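# Move the blue carton from wall shelf to desk

## Task

Remove the blue carton from among the cartons lined up on the wall shelf and set it down on the desk so it rests there by itself, without the robot supporting it. Every brown carton must stay exactly where it was, neither moved nor rotated. The robot must not topple or finish leaning. At the end the grippers must be open and the robot backed away from the carton.

## Robot and tools

Robot: a Rainbow Robotics RB-Y1. It has a wheeled base with two drive wheels and two rear casters, a folding torso, a head with a camera, and two seven-joint arms, left and right, each ending in a parallel gripper with a wrist camera. The base is 0.66 m long and 0.58 m wide. Its front edge sits 0.10 m ahead of the drive axle, and a bent leg can reach past that edge. For this task each finger pad squeezes with only about 24 N.

Frames: the base frame has its origin on the floor midway between the drive wheels, with x forward, y to the left and z up. The result reports chest, left_hand and right_hand in this frame. A hand point lies midway between its finger pads; the fingers point along its -z and close along its x. Reported hand positions can be off, more so at full reach. base_odometry is the base frame as it was at the scene's start. It counts wheel turns, so wheel slip shows as travel. Heading is positive to the left, in -3.142 to 3.142.

execute_actions: "actions" is a list with one action or none. An empty list only returns the state and images. An action may contain:
- "base": exactly one of {"translate_m": d}, a straight drive offset from where the base now is, in metres, -3 to 3, forward positive; or {"rotate_rad": d}, a turn on the spot offset from the current heading, in radians, -3.2 to 3.2, left (counter-clockwise from above) positive. The base cannot move sideways. A command needing more than 8.667 s is refused.
- "joints": an object mapping joint names to absolute targets, in radians, or in metres for grippers. Ranges: torso_squat_rad 0 to 1.2 (higher lowers a level chest); torso_shift_rad -0.3 to 0.6 (positive moves hips forward); torso_pitch_rad -0.2 to 1.4 (positive leans forward); torso_yaw_rad -1.5 to 1.5 (positive turns left). Torso combinations must also hold: squat+shift <= 1.52, squat-shift+pitch <= 1.57, shift+0.5 pitch-0.4 squat <= 0.7, shift+0.3 pitch-0.5 squat <= 0.39; otherwise the torso stops short and reports off_target. Per arm (left_/right_ prefix): shoulder_pitch_rad -2.356 to 2.356 (0 hangs, negative raises forward); shoulder_roll_rad left 0 to 3.141, right -3.141 to 0 (away from the body lifts the arm sideways); shoulder_yaw_rad -2.094 to 2.094; elbow_rad -2.617 to 0.01 (negative bends); forearm_roll_rad -3.141 to 3.141; wrist_pitch_rad -1.57 to 1.919 (negative tips the hand forward); hand_roll_rad -2.705 to 2.705; gripper_m 0 to 0.1, the gap between the pads. Yaw and roll signs are the same on both arms. head_pan_rad -0.523 to 0.523 (left positive, relative to the chest), head_tilt_rad -0.35 to 1.57 (positive looks down). Tolerance for done is ±0.02, and ±0.004 for grippers.
- "speeds": caps for this action only: translate_m 0.05 to 0.4 m/s, rotate_rad 0.1 to 1.509 rad/s.
- "min_time_s": 0.1 to 8, the shortest duration of each arm and head motion.
Unnamed joints may keep pushing toward older targets. Unknown keys or out-of-range values refuse the whole call. "cameras" picks images: head_camera, left_wrist_camera, right_wrist_camera or all; [] returns none.

wait: seconds 0 to 10; nothing new is commanded, and it returns state and images. zoom_image: camera plus region [x0, y0, x1, y1] in pixels of that camera's latest image, at most 504 by 504. read_manual gives only licence text. finished_scene: pass the scene number to end it for good; the carton must be resting on the desk by then.

Result lines: base_status and joint_status describe how each commanded motion ended. done means the target was reached; for the base it only means the wheels turned enough. off_target means it stopped short and may still push. contact_stop means it hit something firm, and the whole group stops with it (torso joints, or one arm's joints). time_out means it ran too long. stopped_with_arm means the torso halted because an arm hit. limit_stop_at_own_body means a guard halted it before self-contact; move the arm and the torso apart. After any stop, back off the arms first and then the torso, each in its own action. "joint command not followed", with a cause line, means an arm-collision check blocked that arm's targets; follow the cause's advice. on_its_own lists what was not commanded, and "held at" gives a held target, not a measured position. Torque fault and OVER-TEMPERATURE FAULT (limit_stop_at_motor_heat) freeze the robot and drop the rest of the call; resend targets afterwards. MOTOR HOT warns from 65 °C.

Gripping: to hold an object, command an opening at least 0.005 m narrower than it; off_target is then expected. Each arm carries at most 3 kg.

Avoid: arms striking or pressing on each other, fingers included; the base driving into furniture, since it does not stop by itself; the leg shoving the robot backwards; heavy loads far forward, which tip the robot; dropping or slamming the carton; and bumping the brown cartons. The robot holds its last command while you think.

Each tool is called after "Request:" as name(argument=value, ...) on one line, values as JSON.

## Session

I'll start by looking at the current state and images.

Request:
execute_actions(actions=[])

Scene clock: 0.00 s.
base_odometry: x=+0.000 y=+0.000 heading=+0.000 (m, m, rad; odometry frame)
base_status: not commanded
joint_positions: torso_squat_rad=+0.350 torso_shift_rad=+0.000 torso_pitch_rad=+0.001 torso_yaw_rad=+0.000 left_shoulder_pitch_rad=+0.027 left_shoulder_roll_rad=+0.033 left_shoulder_yaw_rad=-0.044 left_elbow_rad=-0.185 left_forearm_roll_rad=-0.020 left_wrist_pitch_rad=+0.009 left_hand_roll_rad=-0.037 left_gripper_m=+0.099 right_shoulder_pitch_rad=+0.014 right_shoulder_roll_rad=-0.021 right_shoulder_yaw_rad=-0.015 right_elbow_rad=-0.262 right_forearm_roll_rad=-0.015 right_wrist_pitch_rad=-0.008 right_hand_roll_rad=+0.034 right_gripper_m=+0.100 head_pan_rad=+0.000 head_tilt_rad=+0.401
joint_status: not commanded
chest: x=-0.2275 y=-0.0004 z=+1.2475 quat_wxyz=(+1.000, +0.000, +0.000, +0.000) (m; base frame)
left_hand: x=-0.1600 y=+0.2424 z=+0.5656 quat_wxyz=(+0.996, +0.017, -0.074, -0.047) (m; base frame)
right_hand: x=-0.1089 y=-0.2381 z=+0.5724 quat_wxyz=(+0.992, -0.013, -0.128, +0.002) (m; base frame)
pictures: head_camera, left_wrist_camera, right_wrist_camera
Images, in order (width x height): head_camera 896x504, left_wrist_camera 644x364, right_wrist_camera 644x364.

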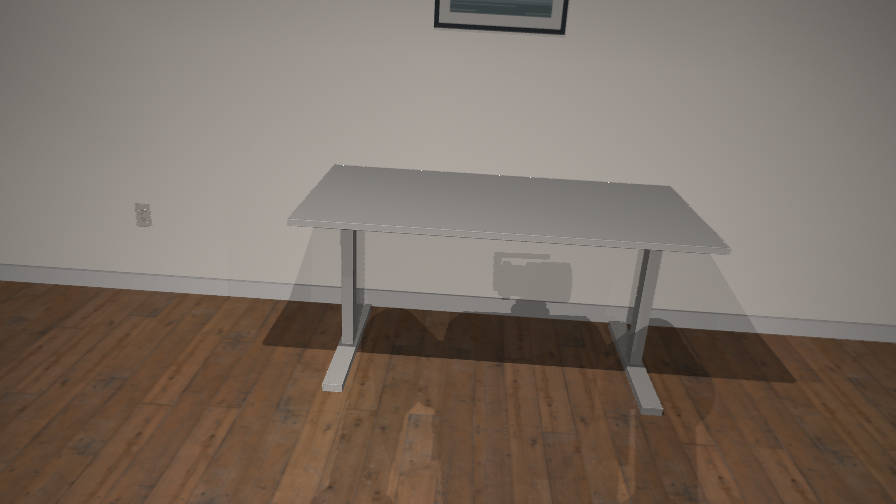

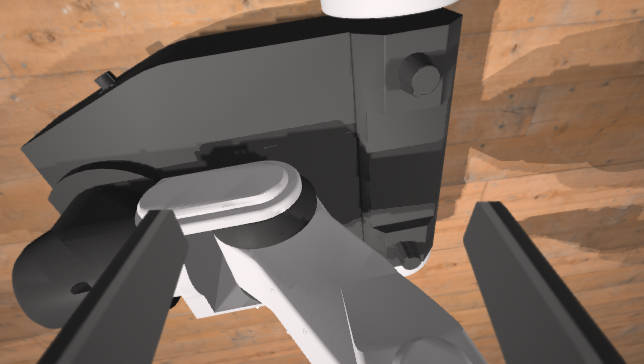

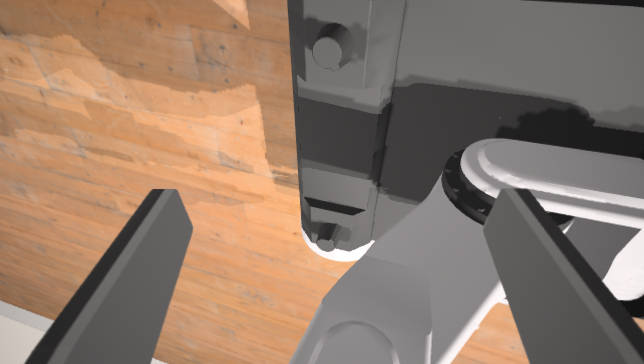

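Request:
execute_actions(actions=[{"joints": {"head_pan_rad": 0.52, "head_tilt_rad": 0.15}}], cameras=["head_camera"])

Request:
execute_actions(actions=[{"joints": {"head_pan_rad": -0.52, "head_tilt_rad": 0.15}}], cameras=["head_camera"])

Scene clock: 6.73 s.
base_odometry: x=+0.000 y=+0.000 heading=+0.000 (m, m, rad; odometry frame)
base_status: not commanded
joint_positions: torso_squat_rad=+0.350 torso_shift_rad=+0.000 torso_pitch_rad=+0.001 torso_yaw_rad=+0.000 left_shoulder_pitch_rad=+0.027 left_shoulder_roll_rad=+0.033 left_shoulder_yaw_rad=-0.044 left_elbow_rad=-0.185 left_forearm_roll_rad=-0.020 left_wrist_pitch_rad=+0.009 left_hand_roll_rad=-0.037 left_gripper_m=+0.099 right_shoulder_pitch_rad=+0.014 right_shoulder_roll_rad=-0.021 right_shoulder_yaw_rad=-0.015 right_elbow_rad=-0.262 right_forearm_roll_rad=-0.015 right_wrist_pitch_rad=-0.008 right_hand_roll_rad=+0.034 right_gripper_m=+0.100 head_pan_rad=+0.520 head_tilt_rad=+0.150
joint_status: all done
chest: x=-0.2275 y=-0.0004 z=+1.2475 quat_wxyz=(+1.000, +0.000, +0.000, +0.000) (m; base frame)
left_hand: x=-0.1600 y=+0.2424 z=+0.5656 quat_wxyz=(+0.996, +0.017, -0.074, -0.047) (m; base frame)
right_hand: x=-0.1089 y=-0.2381 z=+0.5724 quat_wxyz=(+0.992, -0.013, -0.128, +0.002) (m; base frame)
pictures: head_camera
camera_calibration (this result's frames):
head_camera: T_world_to_cam=[[0.464431, -0.884445, 0.0453946, 0.0302085], [-0.1041, -0.105423, -0.988964, 1.46448], [0.879469, 0.45458, -0.141033, 0.3254], [0, 0, 0, 1]] pos_world=[-0.147757, 0.033187, 1.49283]
Images, in order (width x height): head_camera 896x504.

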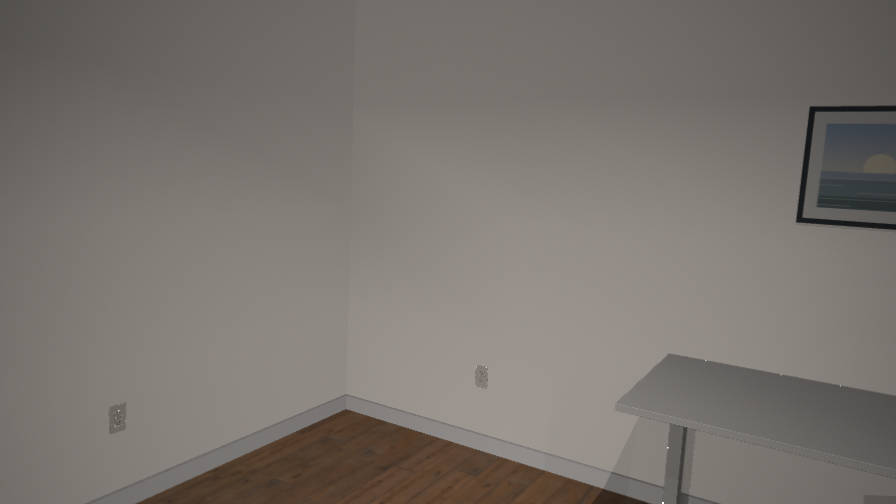

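Scene clock: 8.10 s.
base_odometry: x=+0.000 y=+0.000 heading=+0.000 (m, m, rad; odometry frame)
base_status: not commanded
joint_positions: torso_squat_rad=+0.350 torso_shift_rad=+0.000 torso_pitch_rad=+0.001 torso_yaw_rad=+0.000 left_shoulder_pitch_rad=+0.027 left_shoulder_roll_rad=+0.033 left_shoulder_yaw_rad=-0.044 left_elbow_rad=-0.185 left_forearm_roll_rad=-0.020 left_wrist_pitch_rad=+0.009 left_hand_roll_rad=-0.037 left_gripper_m=+0.099 right_shoulder_pitch_rad=+0.014 right_shoulder_roll_rad=-0.021 right_shoulder_yaw_rad=-0.015 right_elbow_rad=-0.262 right_forearm_roll_rad=-0.015 right_wrist_pitch_rad=-0.008 right_hand_roll_rad=+0.034 right_gripper_m=+0.100 head_pan_rad=-0.520 head_tilt_rad=+0.150
joint_status: all done
chest: x=-0.2275 y=-0.0004 z=+1.2475 quat_wxyz=(+1.000, +0.000, +0.000, +0.000) (m; base frame)
left_hand: x=-0.1600 y=+0.2424 z=+0.5656 quat_wxyz=(+0.996, +0.017, -0.074, -0.047) (m; base frame)
right_hand: x=-0.1089 y=-0.2381 z=+0.5724 quat_wxyz=(+0.992, -0.013, -0.128, +0.002) (m; base frame)
pictures: head_camera
camera_calibration (this result's frames):
head_camera: T_world_to_cam=[[-0.527504, -0.848289, 0.0463286, -0.17481], [-0.144712, 0.0359849, -0.988819, 1.45601], [0.837137, -0.52831, -0.14174, 0.317157], [0, 0, 0, 1]] pos_world=[-0.147014, -0.0331264, 1.49278]
Images, in order (width x height): head_camera 896x504.

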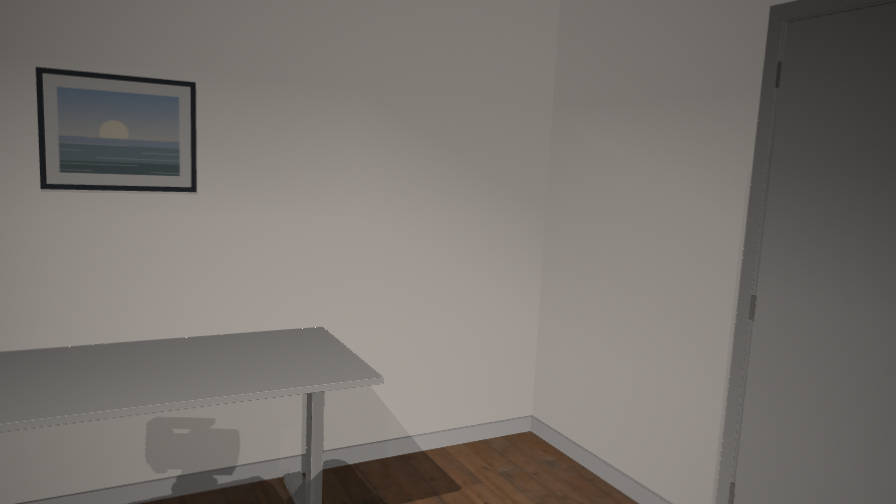

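Request:
execute_actions(actions=[{"base": {"rotate_rad": 2.4}, "joints": {"head_pan_rad": 0.3, "head_tilt_rad": 0.15}}], cameras=["head_camera"])

Scene clock: 17.37 s.
base_odometry: x=+0.000 y=+0.000 heading=+2.399 (m, m, rad; odometry frame)
base_status: done
joint_positions: torso_squat_rad=+0.350 torso_shift_rad=+0.000 torso_pitch_rad=+0.001 torso_yaw_rad=+0.000 left_shoulder_pitch_rad=+0.027 left_shoulder_roll_rad=+0.033 left_shoulder_yaw_rad=-0.044 left_elbow_rad=-0.185 left_forearm_roll_rad=-0.020 left_wrist_pitch_rad=+0.009 left_hand_roll_rad=-0.037 left_gripper_m=+0.099 right_shoulder_pitch_rad=+0.014 right_shoulder_roll_rad=-0.021 right_shoulder_yaw_rad=-0.015 right_elbow_rad=-0.262 right_forearm_roll_rad=-0.015 right_wrist_pitch_rad=-0.008 right_hand_roll_rad=+0.034 right_gripper_m=+0.100 head_pan_rad=+0.300 head_tilt_rad=+0.150
joint_status: all done
chest: x=-0.2276 y=-0.0004 z=+1.2475 quat_wxyz=(+1.000, +0.000, +0.000, +0.000) (m; base frame)
left_hand: x=-0.1601 y=+0.2424 z=+0.5656 quat_wxyz=(+0.996, +0.017, -0.074, -0.047) (m; base frame)
right_hand: x=-0.1089 y=-0.2381 z=+0.5724 quat_wxyz=(+0.992, -0.013, -0.128, +0.002) (m; base frame)
pictures: head_camera
camera_calibration (this result's frames):
head_camera: T_world_to_cam=[[0.260233, -0.964471, 0.0455522, -0.0119716], [-0.124729, -0.0803618, -0.988931, 1.4602], [0.957456, 0.251671, -0.14121, 0.341608], [0, 0, 0, 1]] pos_world=[-0.14183, 0.0198252, 1.49282]
Images, in order (width x height): head_camera 896x504.

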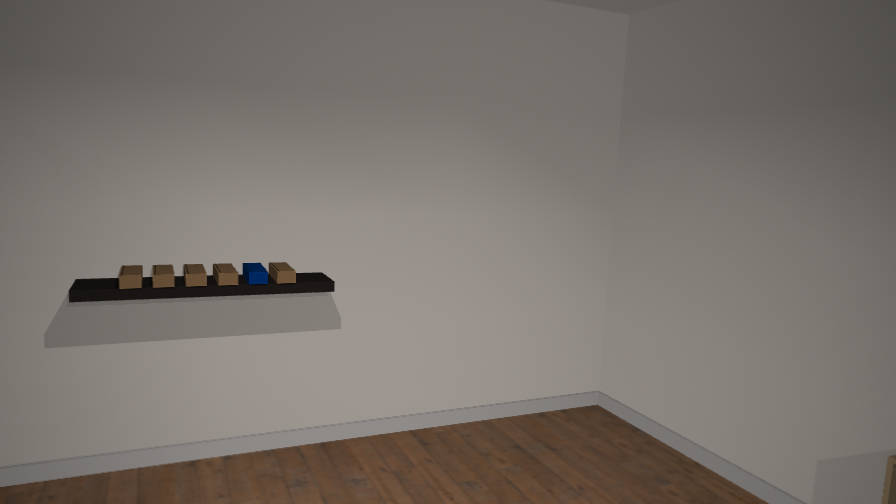

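Request:
zoom_image(camera="head_camera", region=[40, 230, 360, 360])

Region (40, 230, 360, 360) of head_camera's 896x504 image, scaled by 1.575, with more detail than that image has; it fills the top 205 rows of this view, and the rest is white.

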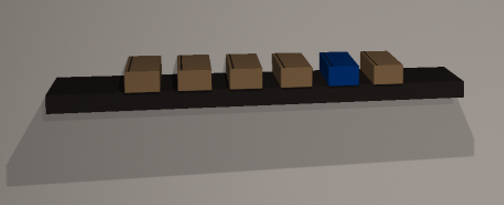

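Request:
execute_actions(actions=[{"base": {"rotate_rad": 0.654}, "joints": {"head_pan_rad": 0.0, "head_tilt_rad": 0.3}}], cameras=["head_camera"])

Scene clock: 48.33 s.
base_odometry: x=+0.000 y=+0.000 heading=+3.053 (m, m, rad; odometry frame)
base_status: done
joint_positions: torso_squat_rad=+0.350 torso_shift_rad=+0.000 torso_pitch_rad=+0.001 torso_yaw_rad=+0.000 left_shoulder_pitch_rad=+0.027 left_shoulder_roll_rad=+0.033 left_shoulder_yaw_rad=-0.044 left_elbow_rad=-0.185 left_forearm_roll_rad=-0.020 left_wrist_pitch_rad=+0.009 left_hand_roll_rad=-0.037 left_gripper_m=+0.099 right_shoulder_pitch_rad=+0.014 right_shoulder_roll_rad=-0.021 right_shoulder_yaw_rad=-0.015 right_elbow_rad=-0.262 right_forearm_roll_rad=-0.015 right_wrist_pitch_rad=-0.008 right_hand_roll_rad=+0.034 right_gripper_m=+0.100 head_pan_rad=+0.000 head_tilt_rad=+0.300
joint_status: all done
chest: x=-0.2276 y=-0.0004 z=+1.2475 quat_wxyz=(+1.000, +0.000, +0.000, +0.000) (m; base frame)
left_hand: x=-0.1600 y=+0.2424 z=+0.5656 quat_wxyz=(+0.996, +0.017, -0.074, -0.047) (m; base frame)
right_hand: x=-0.1089 y=-0.2381 z=+0.5724 quat_wxyz=(+0.992, -0.013, -0.128, +0.002) (m; base frame)
pictures: head_camera
camera_calibration (this result's frames):
head_camera: T_world_to_cam=[[-0.0289392, -0.998294, 0.0507113, -0.0788516], [-0.289243, -0.040199, -0.956411, 1.37936], [0.956818, -0.0423456, -0.287586, 0.553187], [0, 0, 0, 1]] pos_world=[-0.132611, 0.000156919, 1.48232]
Images, in order (width x height): head_camera 896x504.

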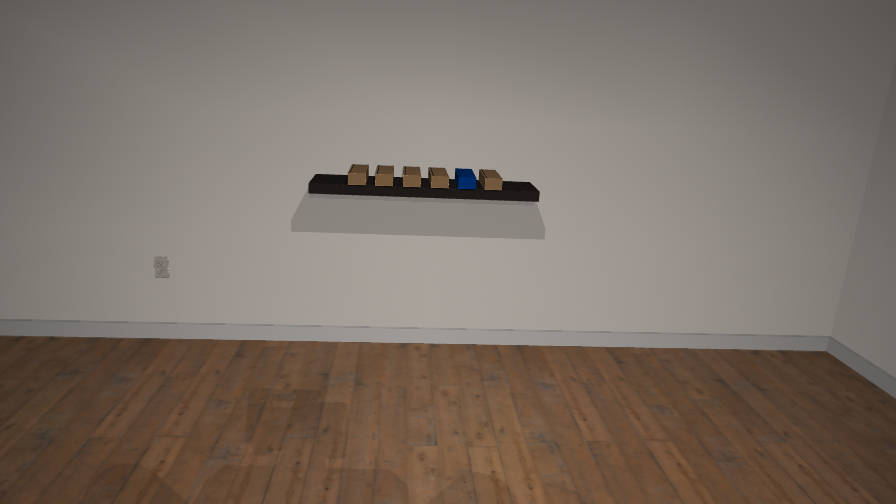

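Request:
execute_actions(actions=[{"base": {"translate_m": 2.15}, "joints": {"head_pan_rad": -0.15, "head_tilt_rad": 0.55}}], cameras=["head_camera"])

Scene clock: 75.17 s.
base_odometry: x=-2.142 y=+0.189 heading=+3.054 (m, m, rad; odometry frame)
base_status: done
joint_positions: torso_squat_rad=+0.350 torso_shift_rad=+0.000 torso_pitch_rad=+0.001 torso_yaw_rad=+0.000 left_shoulder_pitch_rad=+0.027 left_shoulder_roll_rad=+0.033 left_shoulder_yaw_rad=-0.044 left_elbow_rad=-0.185 left_forearm_roll_rad=-0.020 left_wrist_pitch_rad=+0.009 left_hand_roll_rad=-0.037 left_gripper_m=+0.099 right_shoulder_pitch_rad=+0.013 right_shoulder_roll_rad=-0.021 right_shoulder_yaw_rad=-0.015 right_elbow_rad=-0.262 right_forearm_roll_rad=-0.015 right_wrist_pitch_rad=-0.008 right_hand_roll_rad=+0.034 right_gripper_m=+0.100 head_pan_rad=-0.150 head_tilt_rad=+0.550
joint_status: all done
chest: x=-0.2275 y=-0.0004 z=+1.2475 quat_wxyz=(+1.000, +0.000, +0.000, +0.000) (m; base frame)
left_hand: x=-0.1599 y=+0.2424 z=+0.5656 quat_wxyz=(+0.996, +0.017, -0.074, -0.047) (m; base frame)
right_hand: x=-0.1089 y=-0.2381 z=+0.5724 quat_wxyz=(+0.992, -0.013, -0.128, +0.002) (m; base frame)
pictures: head_camera
camera_calibration (this result's frames):
head_camera: T_world_to_cam=[[-0.164308, -0.984792, 0.0564591, -0.114947], [-0.517305, 0.0372925, -0.854988, 1.18582], [0.83988, -0.169688, -0.515565, 0.858995], [0, 0, 0, 1]] pos_world=[-0.12691, -0.0116601, 1.46322]
Images, in order (width x height): head_camera 896x504.

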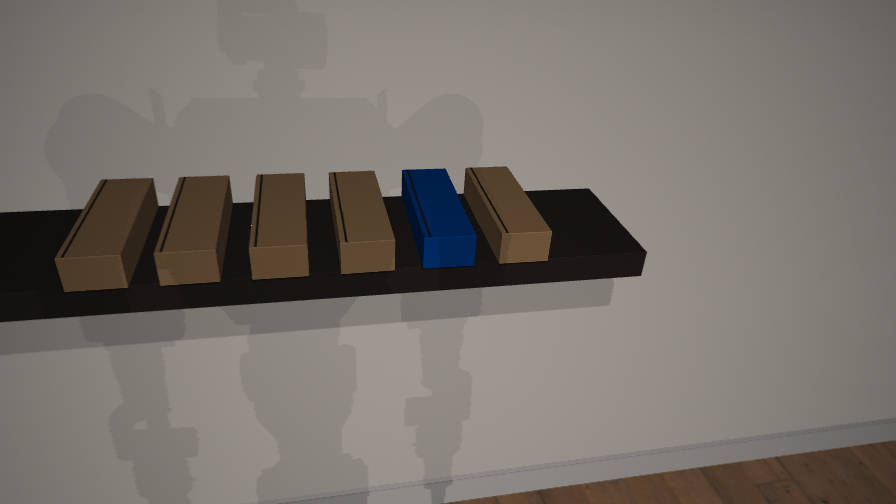

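Request:
zoom_image(camera="head_camera", region=[320, 150, 570, 300])

Request:
zoom_image(camera="head_camera", region=[390, 160, 490, 280])

Request:
zoom_image(camera="head_camera", region=[540, 170, 670, 290])

Region (320, 150, 570, 300) of head_camera's 896x504 image, scaled by 2.016, with more detail than that image has; it fills the top 302 rows of this view, and the rest is white.

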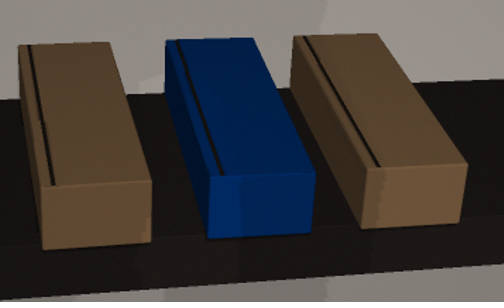

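Region (390, 160, 490, 280) of head_camera's 896x504 image, scaled by 4.200, with more detail than that image has.

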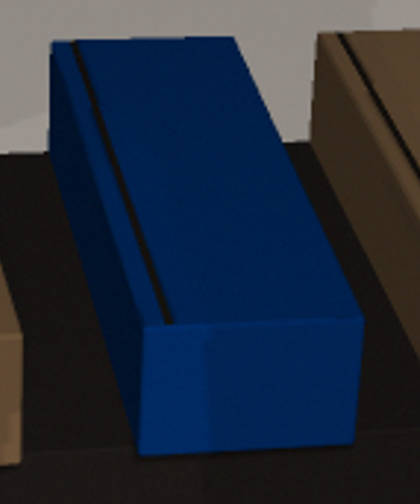

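Region (540, 170, 670, 290) of head_camera's 896x504 image, scaled by 3.877, with more detail than that image has; it fills the top 465 rows of this view, and the rest is white.

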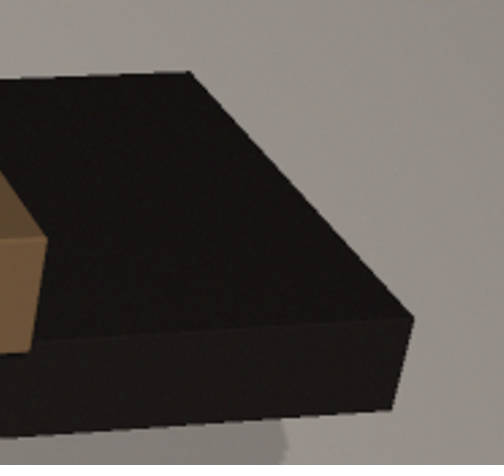

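Request:
zoom_image(camera="head_camera", region=[646, 400, 896, 504])

Request:
zoom_image(camera="head_camera", region=[430, 430, 650, 504])

Request:
zoom_image(camera="head_camera", region=[0, 160, 250, 340])

Region (646, 400, 896, 504) of head_camera's 896x504 image, scaled by 2.016, with more detail than that image has; it fills the top 210 rows of this view, and the rest is white.

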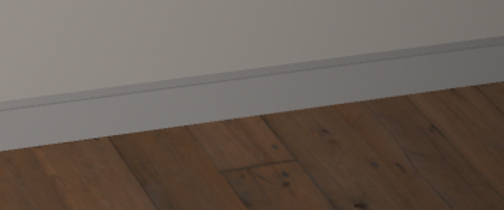

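Region (430, 430, 650, 504) of head_camera's 896x504 image, scaled by 2.291, with more detail than that image has; it fills the top 170 rows of this view, and the rest is white.

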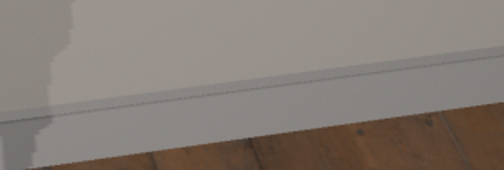

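Region (0, 160, 250, 340) of head_camera's 896x504 image, scaled by 2.016, with more detail than that image has; it fills the top 363 rows of this view, and the rest is white.

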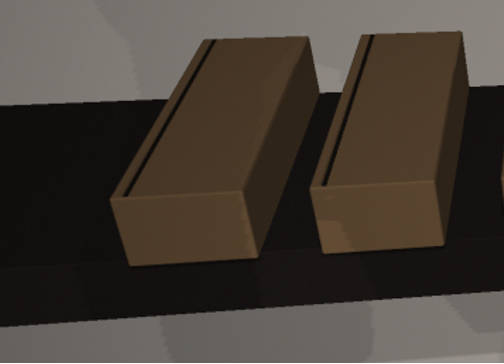

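Request:
execute_actions(actions=[{"base": {"rotate_rad": 0.036}, "joints": {"torso_squat_rad": 0.2, "right_shoulder_pitch_rad": -0.878, "right_shoulder_roll_rad": -0.121, "right_shoulder_yaw_rad": -0.266, "right_elbow_rad": -1.152, "right_forearm_roll_rad": 0.0, "right_wrist_pitch_rad": 1.85, "right_hand_roll_rad": -1.571, "right_gripper_m": 0.1, "head_pan_rad": -0.3, "head_tilt_rad": 0.65}}], cameras=["head_camera", "right_wrist_camera"])

Scene clock: 150.37 s.
base_odometry: x=-2.142 y=+0.189 heading=+3.088 (m, m, rad; odometry frame)
base_status: done
joint_positions: torso_squat_rad=+0.200 torso_shift_rad=+0.000 torso_pitch_rad=+0.001 torso_yaw_rad=+0.000 left_shoulder_pitch_rad=+0.027 left_shoulder_roll_rad=+0.033 left_shoulder_yaw_rad=-0.044 left_elbow_rad=-0.185 left_forearm_roll_rad=-0.020 left_wrist_pitch_rad=+0.009 left_hand_roll_rad=-0.037 left_gripper_m=+0.099 right_shoulder_pitch_rad=-0.879 right_shoulder_roll_rad=-0.121 right_shoulder_yaw_rad=-0.266 right_elbow_rad=-1.152 right_forearm_roll_rad=+0.000 right_wrist_pitch_rad=+1.850 right_hand_roll_rad=-1.571 right_gripper_m=+0.100 head_pan_rad=-0.300 head_tilt_rad=+0.650
joint_status: all done
chest: x=-0.2275 y=-0.0004 z=+1.2760 quat_wxyz=(+1.000, +0.000, +0.000, +0.000) (m; base frame)
left_hand: x=-0.1600 y=+0.2424 z=+0.5941 quat_wxyz=(+0.996, +0.017, -0.074, -0.047) (m; base frame)
right_hand: x=+0.2800 y=-0.2203 z=+1.0465 quat_wxyz=(+0.705, +0.053, -0.053, -0.705) (m; base frame)
pictures: head_camera, right_wrist_camera
camera_calibration (this result's frames):
head_camera: T_world_to_cam=[[-0.304141, -0.950864, 0.0579367, -0.147383], [-0.585072, 0.138451, -0.799076, 1.11377], [0.751791, -0.276929, -0.598432, 0.977882], [0, 0, 0, 1]] pos_world=[-0.128352, -0.0235406, 1.48372]
right_wrist_camera: T_world_to_cam=[[0.0414097, 0.998696, -0.0298721, 0.246898], [0.628648, -0.00280473, 0.777685, -0.96325], [0.776587, -0.0509827, -0.627944, 0.52037], [0, 0, 0, 1]] pos_world=[0.191208, -0.222748, 1.08324]
Images, in order (width x height): head_camera 896x504, right_wrist_camera 644x364.

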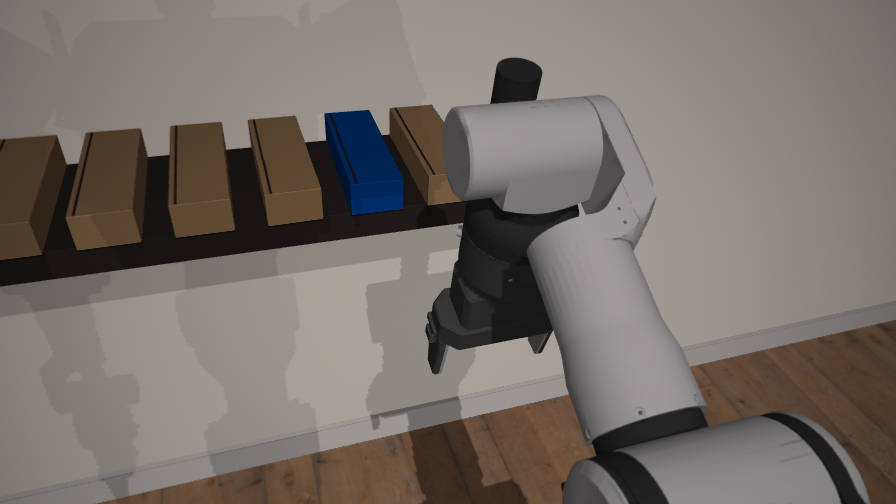

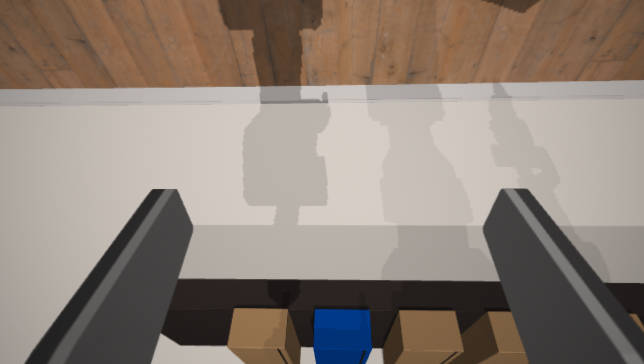

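Request:
execute_actions(actions=[{"base": {"translate_m": 0.575}, "joints": {"head_pan_rad": -0.35, "head_tilt_rad": 0.85}}], cameras=["head_camera", "right_wrist_camera"])

Scene clock: 158.00 s.
base_odometry: x=-2.716 y=+0.219 heading=+3.089 (m, m, rad; odometry frame)
base_status: done
joint_positions: torso_squat_rad=+0.200 torso_shift_rad=+0.000 torso_pitch_rad=+0.001 torso_yaw_rad=+0.000 left_shoulder_pitch_rad=+0.027 left_shoulder_roll_rad=+0.033 left_shoulder_yaw_rad=-0.044 left_elbow_rad=-0.185 left_forearm_roll_rad=-0.020 left_wrist_pitch_rad=+0.009 left_hand_roll_rad=-0.037 left_gripper_m=+0.099 right_shoulder_pitch_rad=-0.878 right_shoulder_roll_rad=-0.121 right_shoulder_yaw_rad=-0.266 right_elbow_rad=-1.152 right_forearm_roll_rad=+0.000 right_wrist_pitch_rad=+1.850 right_hand_roll_rad=-1.571 right_gripper_m=+0.100 head_pan_rad=-0.350 head_tilt_rad=+0.850
joint_status: all done
chest: x=-0.2275 y=-0.0004 z=+1.2760 quat_wxyz=(+1.000, +0.000, +0.000, +0.000) (m; base frame)
left_hand: x=-0.1599 y=+0.2424 z=+0.5941 quat_wxyz=(+0.996, +0.017, -0.074, -0.047) (m; base frame)
right_hand: x=+0.2799 y=-0.2203 z=+1.0464 quat_wxyz=(+0.705, +0.053, -0.053, -0.705) (m; base frame)
pictures: head_camera, right_wrist_camera
camera_calibration (this result's frames):
head_camera: T_world_to_cam=[[-0.340223, -0.93851, 0.0587145, -0.155961], [-0.715329, 0.217777, -0.663986, 0.887643], [0.610371, -0.267903, -0.745436, 1.16587], [0, 0, 0, 1]] pos_world=[-0.129716, -0.0273396, 1.46762]
right_wrist_camera: T_world_to_cam=[[0.0414902, 0.998694, -0.0298275, 0.246867], [0.628767, -0.00289793, 0.777588, -0.963096], [0.776486, -0.0510168, -0.628066, 0.52055], [0, 0, 0, 1]] pos_world=[0.191121, -0.222779, 1.0832]
Images, in order (width x height): head_camera 896x504, right_wrist_camera 644x364.

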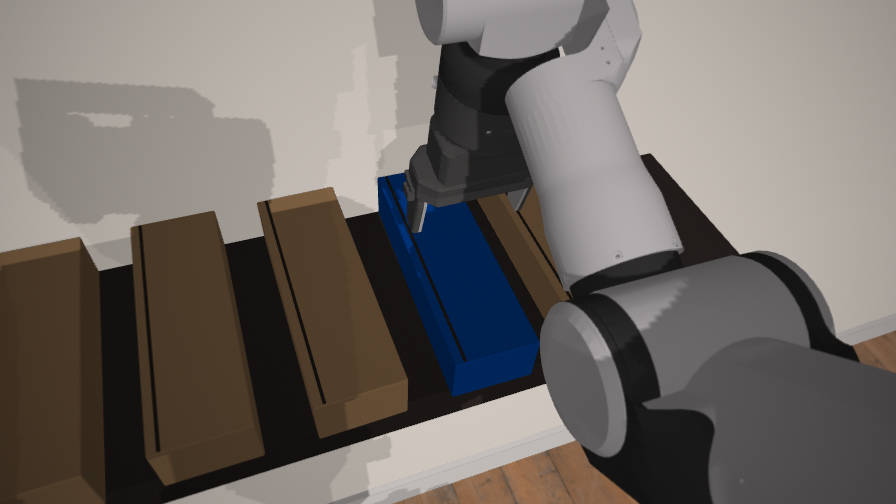

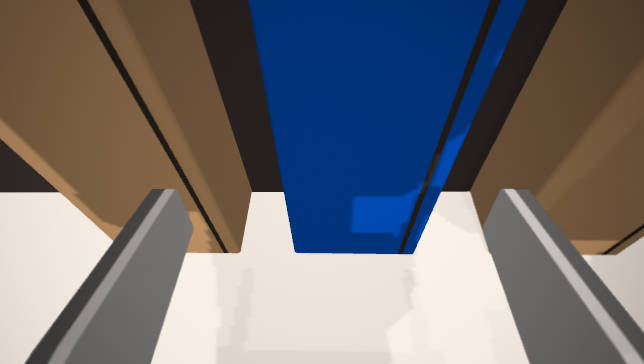

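Request:
execute_actions(actions=[{"joints": {"torso_squat_rad": 0.344, "torso_yaw_rad": 0.028, "right_hand_roll_rad": -1.618}}], cameras=["head_camera", "right_wrist_camera"])

Scene clock: 174.80 s.
base_odometry: x=-2.716 y=+0.219 heading=+3.089 (m, m, rad; odometry frame)
base_status: not commanded
joint_positions: torso_squat_rad=+0.344 torso_shift_rad=+0.000 torso_pitch_rad=+0.001 torso_yaw_rad=+0.028 left_shoulder_pitch_rad=+0.027 left_shoulder_roll_rad=+0.033 left_shoulder_yaw_rad=-0.044 left_elbow_rad=-0.185 left_forearm_roll_rad=-0.020 left_wrist_pitch_rad=+0.009 left_hand_roll_rad=-0.037 left_gripper_m=+0.099 right_shoulder_pitch_rad=-0.878 right_shoulder_roll_rad=-0.121 right_shoulder_yaw_rad=-0.266 right_elbow_rad=-1.152 right_forearm_roll_rad=+0.000 right_wrist_pitch_rad=+1.850 right_hand_roll_rad=-1.618 right_gripper_m=+0.100 head_pan_rad=-0.350 head_tilt_rad=+0.850
joint_status: all done
chest: x=-0.2277 y=-0.0004 z=+1.2489 quat_wxyz=(+1.000, +0.000, +0.000, +0.014) (m; base frame)
left_hand: x=-0.1667 y=+0.2442 z=+0.5670 quat_wxyz=(+0.997, +0.018, -0.074, -0.033) (m; base frame)
right_hand: x=+0.2857 y=-0.2061 z=+1.0195 quat_wxyz=(+0.698, +0.055, -0.051, -0.712) (m; base frame)
pictures: head_camera, right_wrist_camera
camera_calibration (this result's frames):
head_camera: T_world_to_cam=[[-0.313958, -0.947627, 0.0585988, -0.148294], [-0.720931, 0.19778, -0.664185, 0.868539], [0.61781, -0.250772, -0.745268, 1.14728], [0, 0, 0, 1]] pos_world=[-0.129201, -0.0246014, 1.44059]
right_wrist_camera: T_world_to_cam=[[0.0600742, 0.997933, -0.0228186, 0.218991], [0.628406, -0.0200481, 0.777627, -0.94928], [0.775563, -0.0610547, -0.628311, 0.498273], [0, 0, 0, 1]] pos_world=[0.196936, -0.207147, 1.05625]
Images, in order (width x height): head_camera 896x504, right_wrist_camera 644x364.

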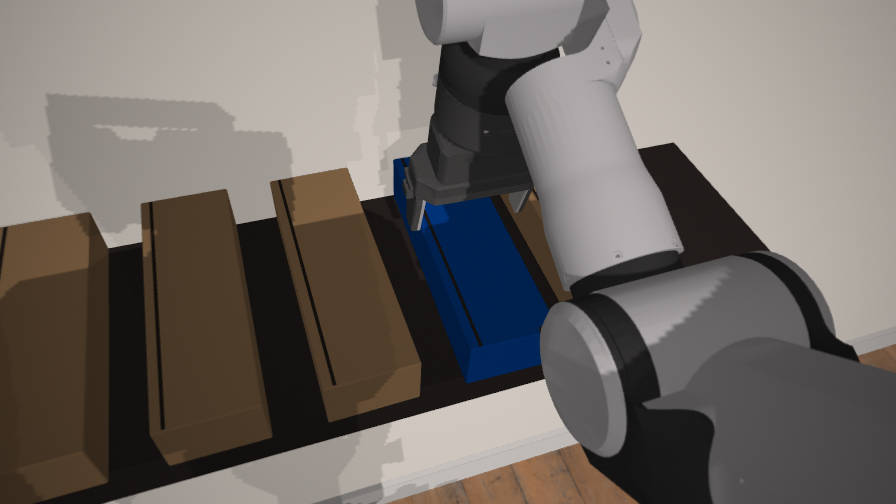

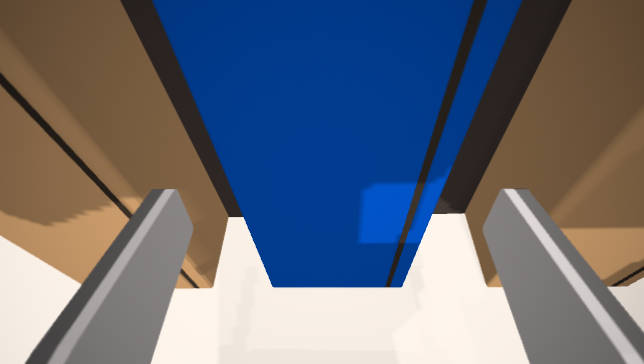

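Request:
zoom_image(camera="head_camera", region=[260, 140, 560, 430])

Region (260, 140, 560, 430) of head_camera's 896x504 image, scaled by 1.680, with more detail than that image has; it fills the top 487 rows of this view, and the rest is white.

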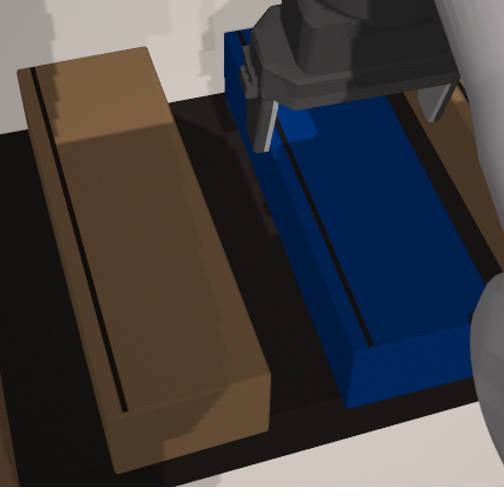

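Request:
execute_actions(actions=[{"joints": {"torso_squat_rad": 0.549, "torso_shift_rad": -0.018, "head_tilt_rad": 0.8}}], cameras=["head_camera", "right_wrist_camera"])

Scene clock: 189.40 s.
base_odometry: x=-2.716 y=+0.219 heading=+3.089 (m, m, rad; odometry frame)
base_status: not commanded
joint_positions: torso_squat_rad=+0.549 torso_shift_rad=-0.018 torso_pitch_rad=+0.001 torso_yaw_rad=+0.028 left_shoulder_pitch_rad=+0.027 left_shoulder_roll_rad=+0.033 left_shoulder_yaw_rad=-0.044 left_elbow_rad=-0.185 left_forearm_roll_rad=-0.020 left_wrist_pitch_rad=+0.009 left_hand_roll_rad=-0.037 left_gripper_m=+0.099 right_shoulder_pitch_rad=-0.878 right_shoulder_roll_rad=-0.121 right_shoulder_yaw_rad=-0.266 right_elbow_rad=-1.152 right_forearm_roll_rad=+0.000 right_wrist_pitch_rad=+1.850 right_hand_roll_rad=-1.618 right_gripper_m=+0.100 head_pan_rad=-0.350 head_tilt_rad=+0.800
joint_status: all done
chest: x=-0.2386 y=-0.0004 z=+1.1870 quat_wxyz=(+1.000, +0.000, +0.000, +0.014) (m; base frame)
left_hand: x=-0.1776 y=+0.2442 z=+0.5051 quat_wxyz=(+0.997, +0.018, -0.074, -0.033) (m; base frame)
right_hand: x=+0.2748 y=-0.2061 z=+0.9575 quat_wxyz=(+0.698, +0.055, -0.051, -0.712) (m; base frame)
pictures: head_camera, right_wrist_camera
camera_calibration (this result's frames):
head_camera: T_world_to_cam=[[-0.316757, -0.946694, 0.0586162, -0.148723], [-0.688574, 0.187011, -0.700637, 0.877038], [0.652327, -0.262293, -0.711106, 1.06798], [0, 0, 0, 1]] pos_world=[-0.139877, -0.0246864, 1.38265]
right_wrist_camera: T_world_to_cam=[[0.060077, 0.997933, -0.0228165, 0.218217], [0.628374, -0.0200489, 0.777653, -0.894245], [0.775588, -0.0610564, -0.628279, 0.467819], [0, 0, 0, 1]] pos_world=[0.185975, -0.207131, 0.994313]
Images, in order (width x height): head_camera 896x504, right_wrist_camera 644x364.

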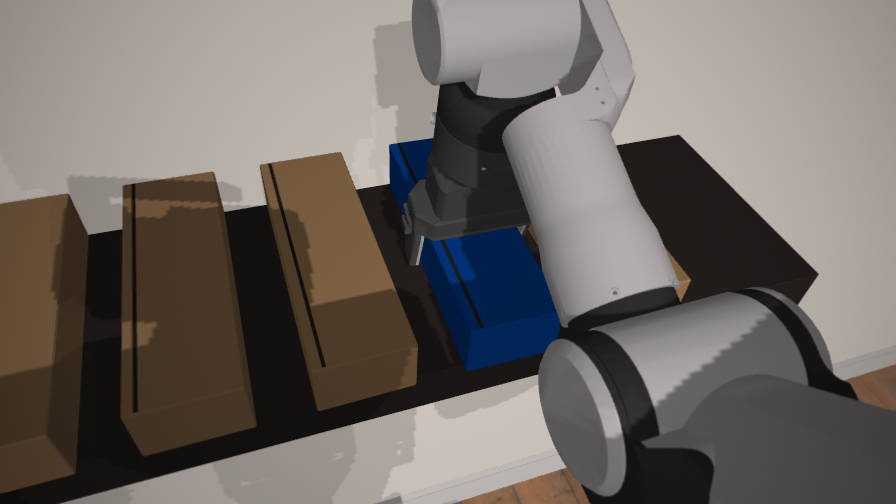

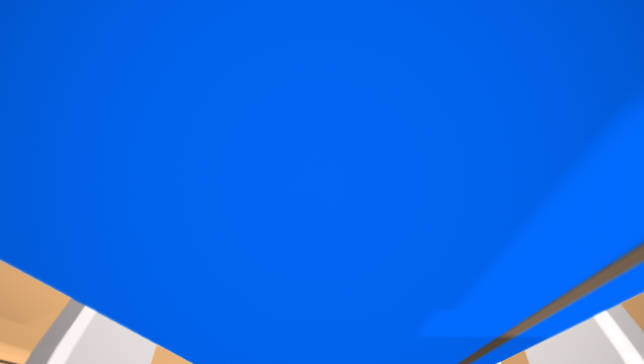

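The fingers straddle the carton. I'll close the gripper now.

Request:
execute_actions(actions=[{"joints": {"right_gripper_m": 0.07}}], cameras=["head_camera", "right_wrist_camera"])

Scene clock: 191.27 s.
base_odometry: x=-2.716 y=+0.219 heading=+3.089 (m, m, rad; odometry frame)
base_status: not commanded
joint_positions: torso_squat_rad=+0.549 torso_shift_rad=-0.018 torso_pitch_rad=+0.001 torso_yaw_rad=+0.028 left_shoulder_pitch_rad=+0.027 left_shoulder_roll_rad=+0.033 left_shoulder_yaw_rad=-0.044 left_elbow_rad=-0.185 left_forearm_roll_rad=-0.020 left_wrist_pitch_rad=+0.009 left_hand_roll_rad=-0.037 left_gripper_m=+0.099 right_shoulder_pitch_rad=-0.878 right_shoulder_roll_rad=-0.121 right_shoulder_yaw_rad=-0.266 right_elbow_rad=-1.152 right_forearm_roll_rad=+0.000 right_wrist_pitch_rad=+1.850 right_hand_roll_rad=-1.618 right_gripper_m=+0.085 head_pan_rad=-0.350 head_tilt_rad=+0.800
joint_status: right_gripper_m off_target (ended at +0.085, target +0.070)
chest: x=-0.2386 y=-0.0004 z=+1.1870 quat_wxyz=(+1.000, +0.000, +0.000, +0.014) (m; base frame)
left_hand: x=-0.1776 y=+0.2442 z=+0.5051 quat_wxyz=(+0.997, +0.018, -0.074, -0.033) (m; base frame)
right_hand: x=+0.2748 y=-0.2061 z=+0.9575 quat_wxyz=(+0.698, +0.055, -0.051, -0.712) (m; base frame)
pictures: head_camera, right_wrist_camera
camera_calibration (this result's frames):
head_camera: T_world_to_cam=[[-0.316757, -0.946694, 0.0586162, -0.148723], [-0.688574, 0.187011, -0.700637, 0.877038], [0.652327, -0.262293, -0.711106, 1.06798], [0, 0, 0, 1]] pos_world=[-0.139877, -0.0246863, 1.38265]
right_wrist_camera: T_world_to_cam=[[0.0600774, 0.997933, -0.0228164, 0.218216], [0.628374, -0.0200493, 0.777653, -0.894245], [0.775588, -0.0610566, -0.628279, 0.467819], [0, 0, 0, 1]] pos_world=[0.185975, -0.207131, 0.994313]
Images, in order (width x height): head_camera 896x504, right_wrist_camera 644x364.

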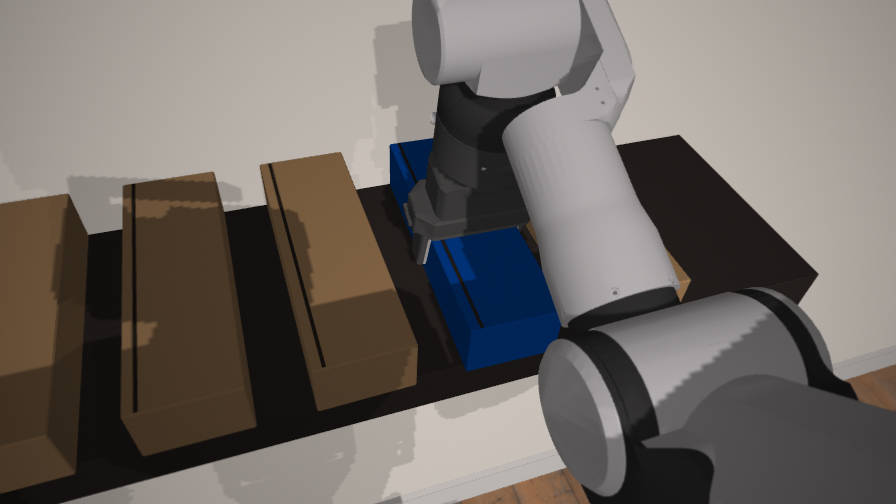

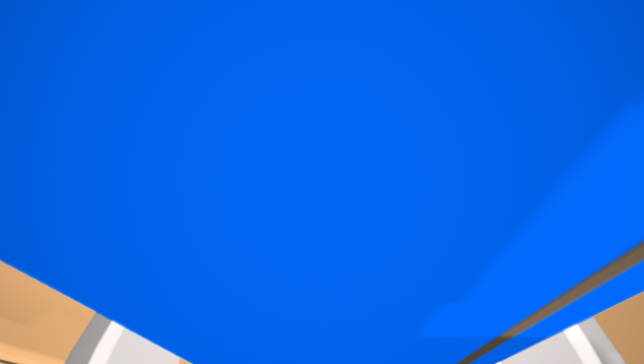

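Request:
execute_actions(actions=[{"joints": {"torso_squat_rad": 0.49}}], cameras=["head_camera", "right_wrist_camera"])

Scene clock: 193.50 s.
base_odometry: x=-2.716 y=+0.219 heading=+3.089 (m, m, rad; odometry frame)
base_status: not commanded
joint_positions: torso_squat_rad=+0.490 torso_shift_rad=-0.018 torso_pitch_rad=+0.001 torso_yaw_rad=+0.028 left_shoulder_pitch_rad=+0.027 left_shoulder_roll_rad=+0.033 left_shoulder_yaw_rad=-0.044 left_elbow_rad=-0.185 left_forearm_roll_rad=-0.020 left_wrist_pitch_rad=+0.009 left_hand_roll_rad=-0.037 left_gripper_m=+0.099 right_shoulder_pitch_rad=-0.878 right_shoulder_roll_rad=-0.121 right_shoulder_yaw_rad=-0.266 right_elbow_rad=-1.152 right_forearm_roll_rad=+0.000 right_wrist_pitch_rad=+1.850 right_hand_roll_rad=-1.618 right_gripper_m=+0.085 head_pan_rad=-0.350 head_tilt_rad=+0.800
joint_status: all done
chest: x=-0.2388 y=-0.0004 z=+1.2075 quat_wxyz=(+1.000, +0.000, +0.001, +0.014) (m; base frame)
left_hand: x=-0.1781 y=+0.2442 z=+0.5256 quat_wxyz=(+0.997, +0.018, -0.074, -0.033) (m; base frame)
right_hand: x=+0.2745 y=-0.2061 z=+0.9778 quat_wxyz=(+0.698, +0.055, -0.051, -0.712) (m; base frame)
pictures: head_camera, right_wrist_camera
camera_calibration (this result's frames):
head_camera: T_world_to_cam=[[-0.316733, -0.946694, 0.0587503, -0.150135], [-0.688869, 0.18701, -0.700348, 0.890872], [0.652028, -0.262294, -0.71138, 1.08291], [0, 0, 0, 1]] pos_world=[-0.139949, -0.0246921, 1.4031]
right_wrist_camera: T_world_to_cam=[[0.0600775, 0.997932, -0.0228457, 0.218734], [0.628733, -0.0200548, 0.777362, -0.909651], [0.775297, -0.0610659, -0.628638, 0.48118], [0, 0, 0, 1]] pos_world=[0.185729, -0.207141, 1.01461]
Images, in order (width x height): head_camera 896x504, right_wrist_camera 644x364.

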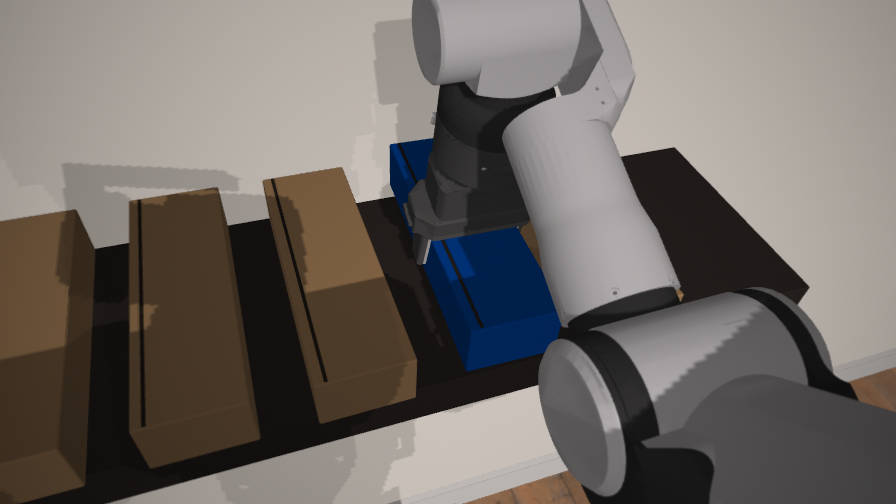

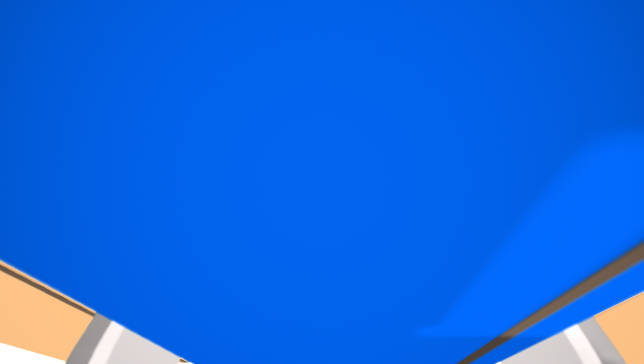

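Request:
execute_actions(actions=[{"base": {"translate_m": -3.0}, "joints": {"torso_squat_rad": 0.28, "head_pan_rad": -0.1, "head_tilt_rad": 0.4}}], cameras=["head_camera", "right_wrist_camera"])

Scene clock: 206.97 s.
base_odometry: x=+0.280 y=+0.063 heading=+3.090 (m, m, rad; odometry frame)
base_status: done
joint_positions: torso_squat_rad=+0.280 torso_shift_rad=-0.018 torso_pitch_rad=+0.001 torso_yaw_rad=+0.028 left_shoulder_pitch_rad=+0.027 left_shoulder_roll_rad=+0.033 left_shoulder_yaw_rad=-0.044 left_elbow_rad=-0.185 left_forearm_roll_rad=-0.020 left_wrist_pitch_rad=+0.009 left_hand_roll_rad=-0.037 left_gripper_m=+0.099 right_shoulder_pitch_rad=-0.878 right_shoulder_roll_rad=-0.121 right_shoulder_yaw_rad=-0.266 right_elbow_rad=-1.152 right_forearm_roll_rad=+0.000 right_wrist_pitch_rad=+1.850 right_hand_roll_rad=-1.618 right_gripper_m=+0.085 head_pan_rad=-0.100 head_tilt_rad=+0.400
joint_status: all done
chest: x=-0.2399 y=-0.0004 z=+1.2626 quat_wxyz=(+1.000, +0.000, +0.000, +0.014) (m; base frame)
left_hand: x=-0.1791 y=+0.2442 z=+0.5807 quat_wxyz=(+0.997, +0.018, -0.074, -0.033) (m; base frame)
right_hand: x=+0.2734 y=-0.2061 z=+1.0330 quat_wxyz=(+0.698, +0.055, -0.051, -0.712) (m; base frame)
pictures: head_camera, right_wrist_camera
camera_calibration (this result's frames):
head_camera: T_world_to_cam=[[-0.095633, -0.99398, 0.0534659, -0.0978767], [-0.385251, -0.0125673, -0.922726, 1.32005], [0.917843, -0.108841, -0.38173, 0.698582], [0, 0, 0, 1]] pos_world=[-0.141997, -0.00466372, 1.48995]
right_wrist_camera: T_world_to_cam=[[0.0600683, 0.997933, -0.0228331, 0.220058], [0.62863, -0.0200507, 0.777446, -0.951928], [0.775381, -0.0610534, -0.628535, 0.516572], [0, 0, 0, 1]] pos_world=[0.184652, -0.207152, 1.06978]
Images, in order (width x height): head_camera 896x504, right_wrist_camera 644x364.

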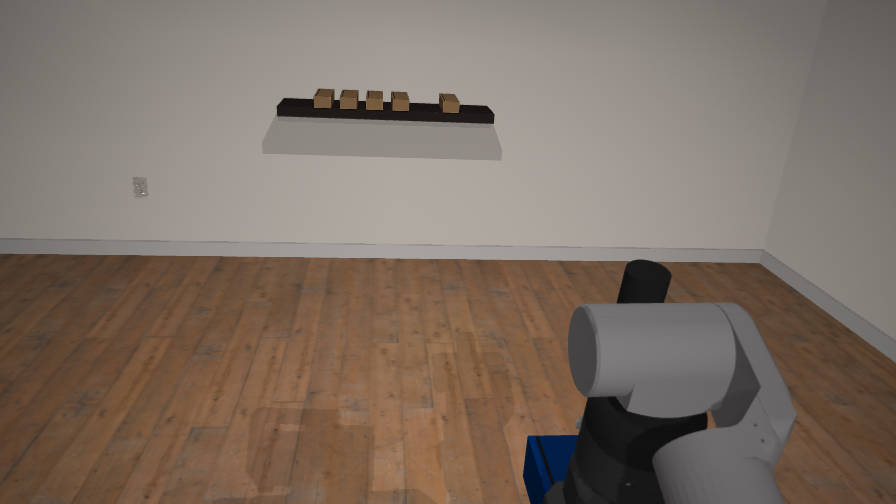

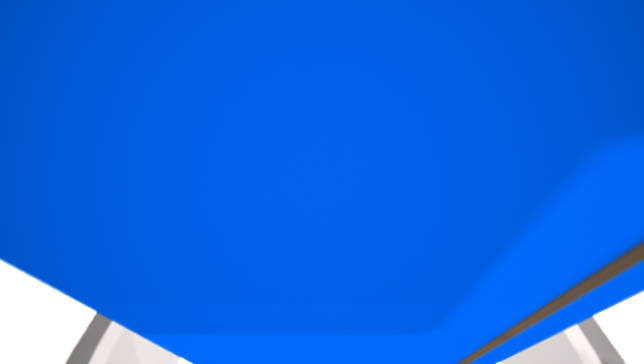

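Request:
execute_actions(actions=[{"base": {"rotate_rad": 3.135}, "joints": {"torso_squat_rad": 0.4, "torso_shift_rad": 0.0, "right_shoulder_pitch_rad": -0.634, "right_shoulder_roll_rad": -0.064, "right_shoulder_yaw_rad": -0.204, "right_elbow_rad": -1.046, "right_wrist_pitch_rad": 1.5, "head_pan_rad": 0.0, "head_tilt_rad": 0.5}, "min_time_s": 2.5}], cameras=["head_camera", "right_wrist_camera"])

Scene clock: 221.50 s.
base_odometry: x=+0.280 y=+0.063 heading=-0.058 (m, m, rad; odometry frame)
base_status: done
joint_positions: torso_squat_rad=+0.400 torso_shift_rad=+0.000 torso_pitch_rad=+0.001 torso_yaw_rad=+0.028 left_shoulder_pitch_rad=+0.027 left_shoulder_roll_rad=+0.033 left_shoulder_yaw_rad=-0.044 left_elbow_rad=-0.185 left_forearm_roll_rad=-0.020 left_wrist_pitch_rad=+0.009 left_hand_roll_rad=-0.037 left_gripper_m=+0.099 right_shoulder_pitch_rad=-0.634 right_shoulder_roll_rad=-0.064 right_shoulder_yaw_rad=-0.204 right_elbow_rad=-1.046 right_forearm_roll_rad=+0.000 right_wrist_pitch_rad=+1.500 right_hand_roll_rad=-1.618 right_gripper_m=+0.085 head_pan_rad=+0.000 head_tilt_rad=+0.500
joint_status: all done
chest: x=-0.2279 y=-0.0004 z=+1.2347 quat_wxyz=(+1.000, +0.000, +0.000, +0.014) (m; base frame)
left_hand: x=-0.1670 y=+0.2442 z=+0.5528 quat_wxyz=(+0.997, +0.018, -0.074, -0.033) (m; base frame)
right_hand: x=+0.2528 y=-0.2070 z=+0.8667 quat_wxyz=(+0.698, +0.055, -0.051, -0.712) (m; base frame)
pictures: head_camera, right_wrist_camera
camera_calibration (this result's frames):
head_camera: T_world_to_cam=[[0.00957329, -0.998413, 0.0554931, -0.0764877], [-0.471971, -0.0534367, -0.879993, 1.2198], [0.881562, -0.0177667, -0.471734, 0.798575], [0, 0, 0, 1]] pos_world=[-0.127549, 0.00300405, 1.45438]
right_wrist_camera: T_world_to_cam=[[0.0605819, 0.997916, -0.022236, 0.217771], [0.627396, -0.0207431, 0.778424, -0.810371], [0.77634, -0.0611092, -0.627345, 0.426713], [0, 0, 0, 1]] pos_world=[0.163956, -0.20805, 0.90335]
Images, in order (width x height): head_camera 896x504, right_wrist_camera 644x364.

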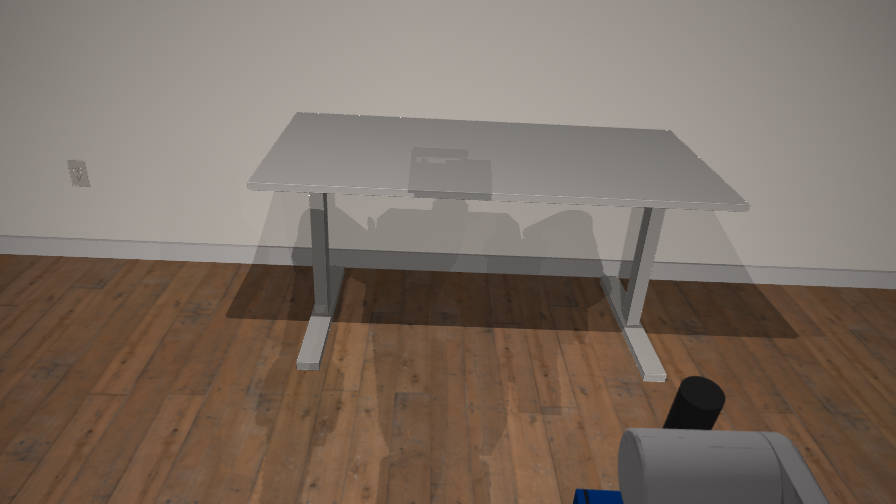

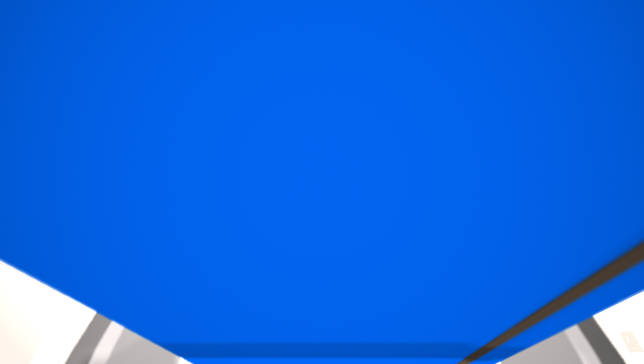

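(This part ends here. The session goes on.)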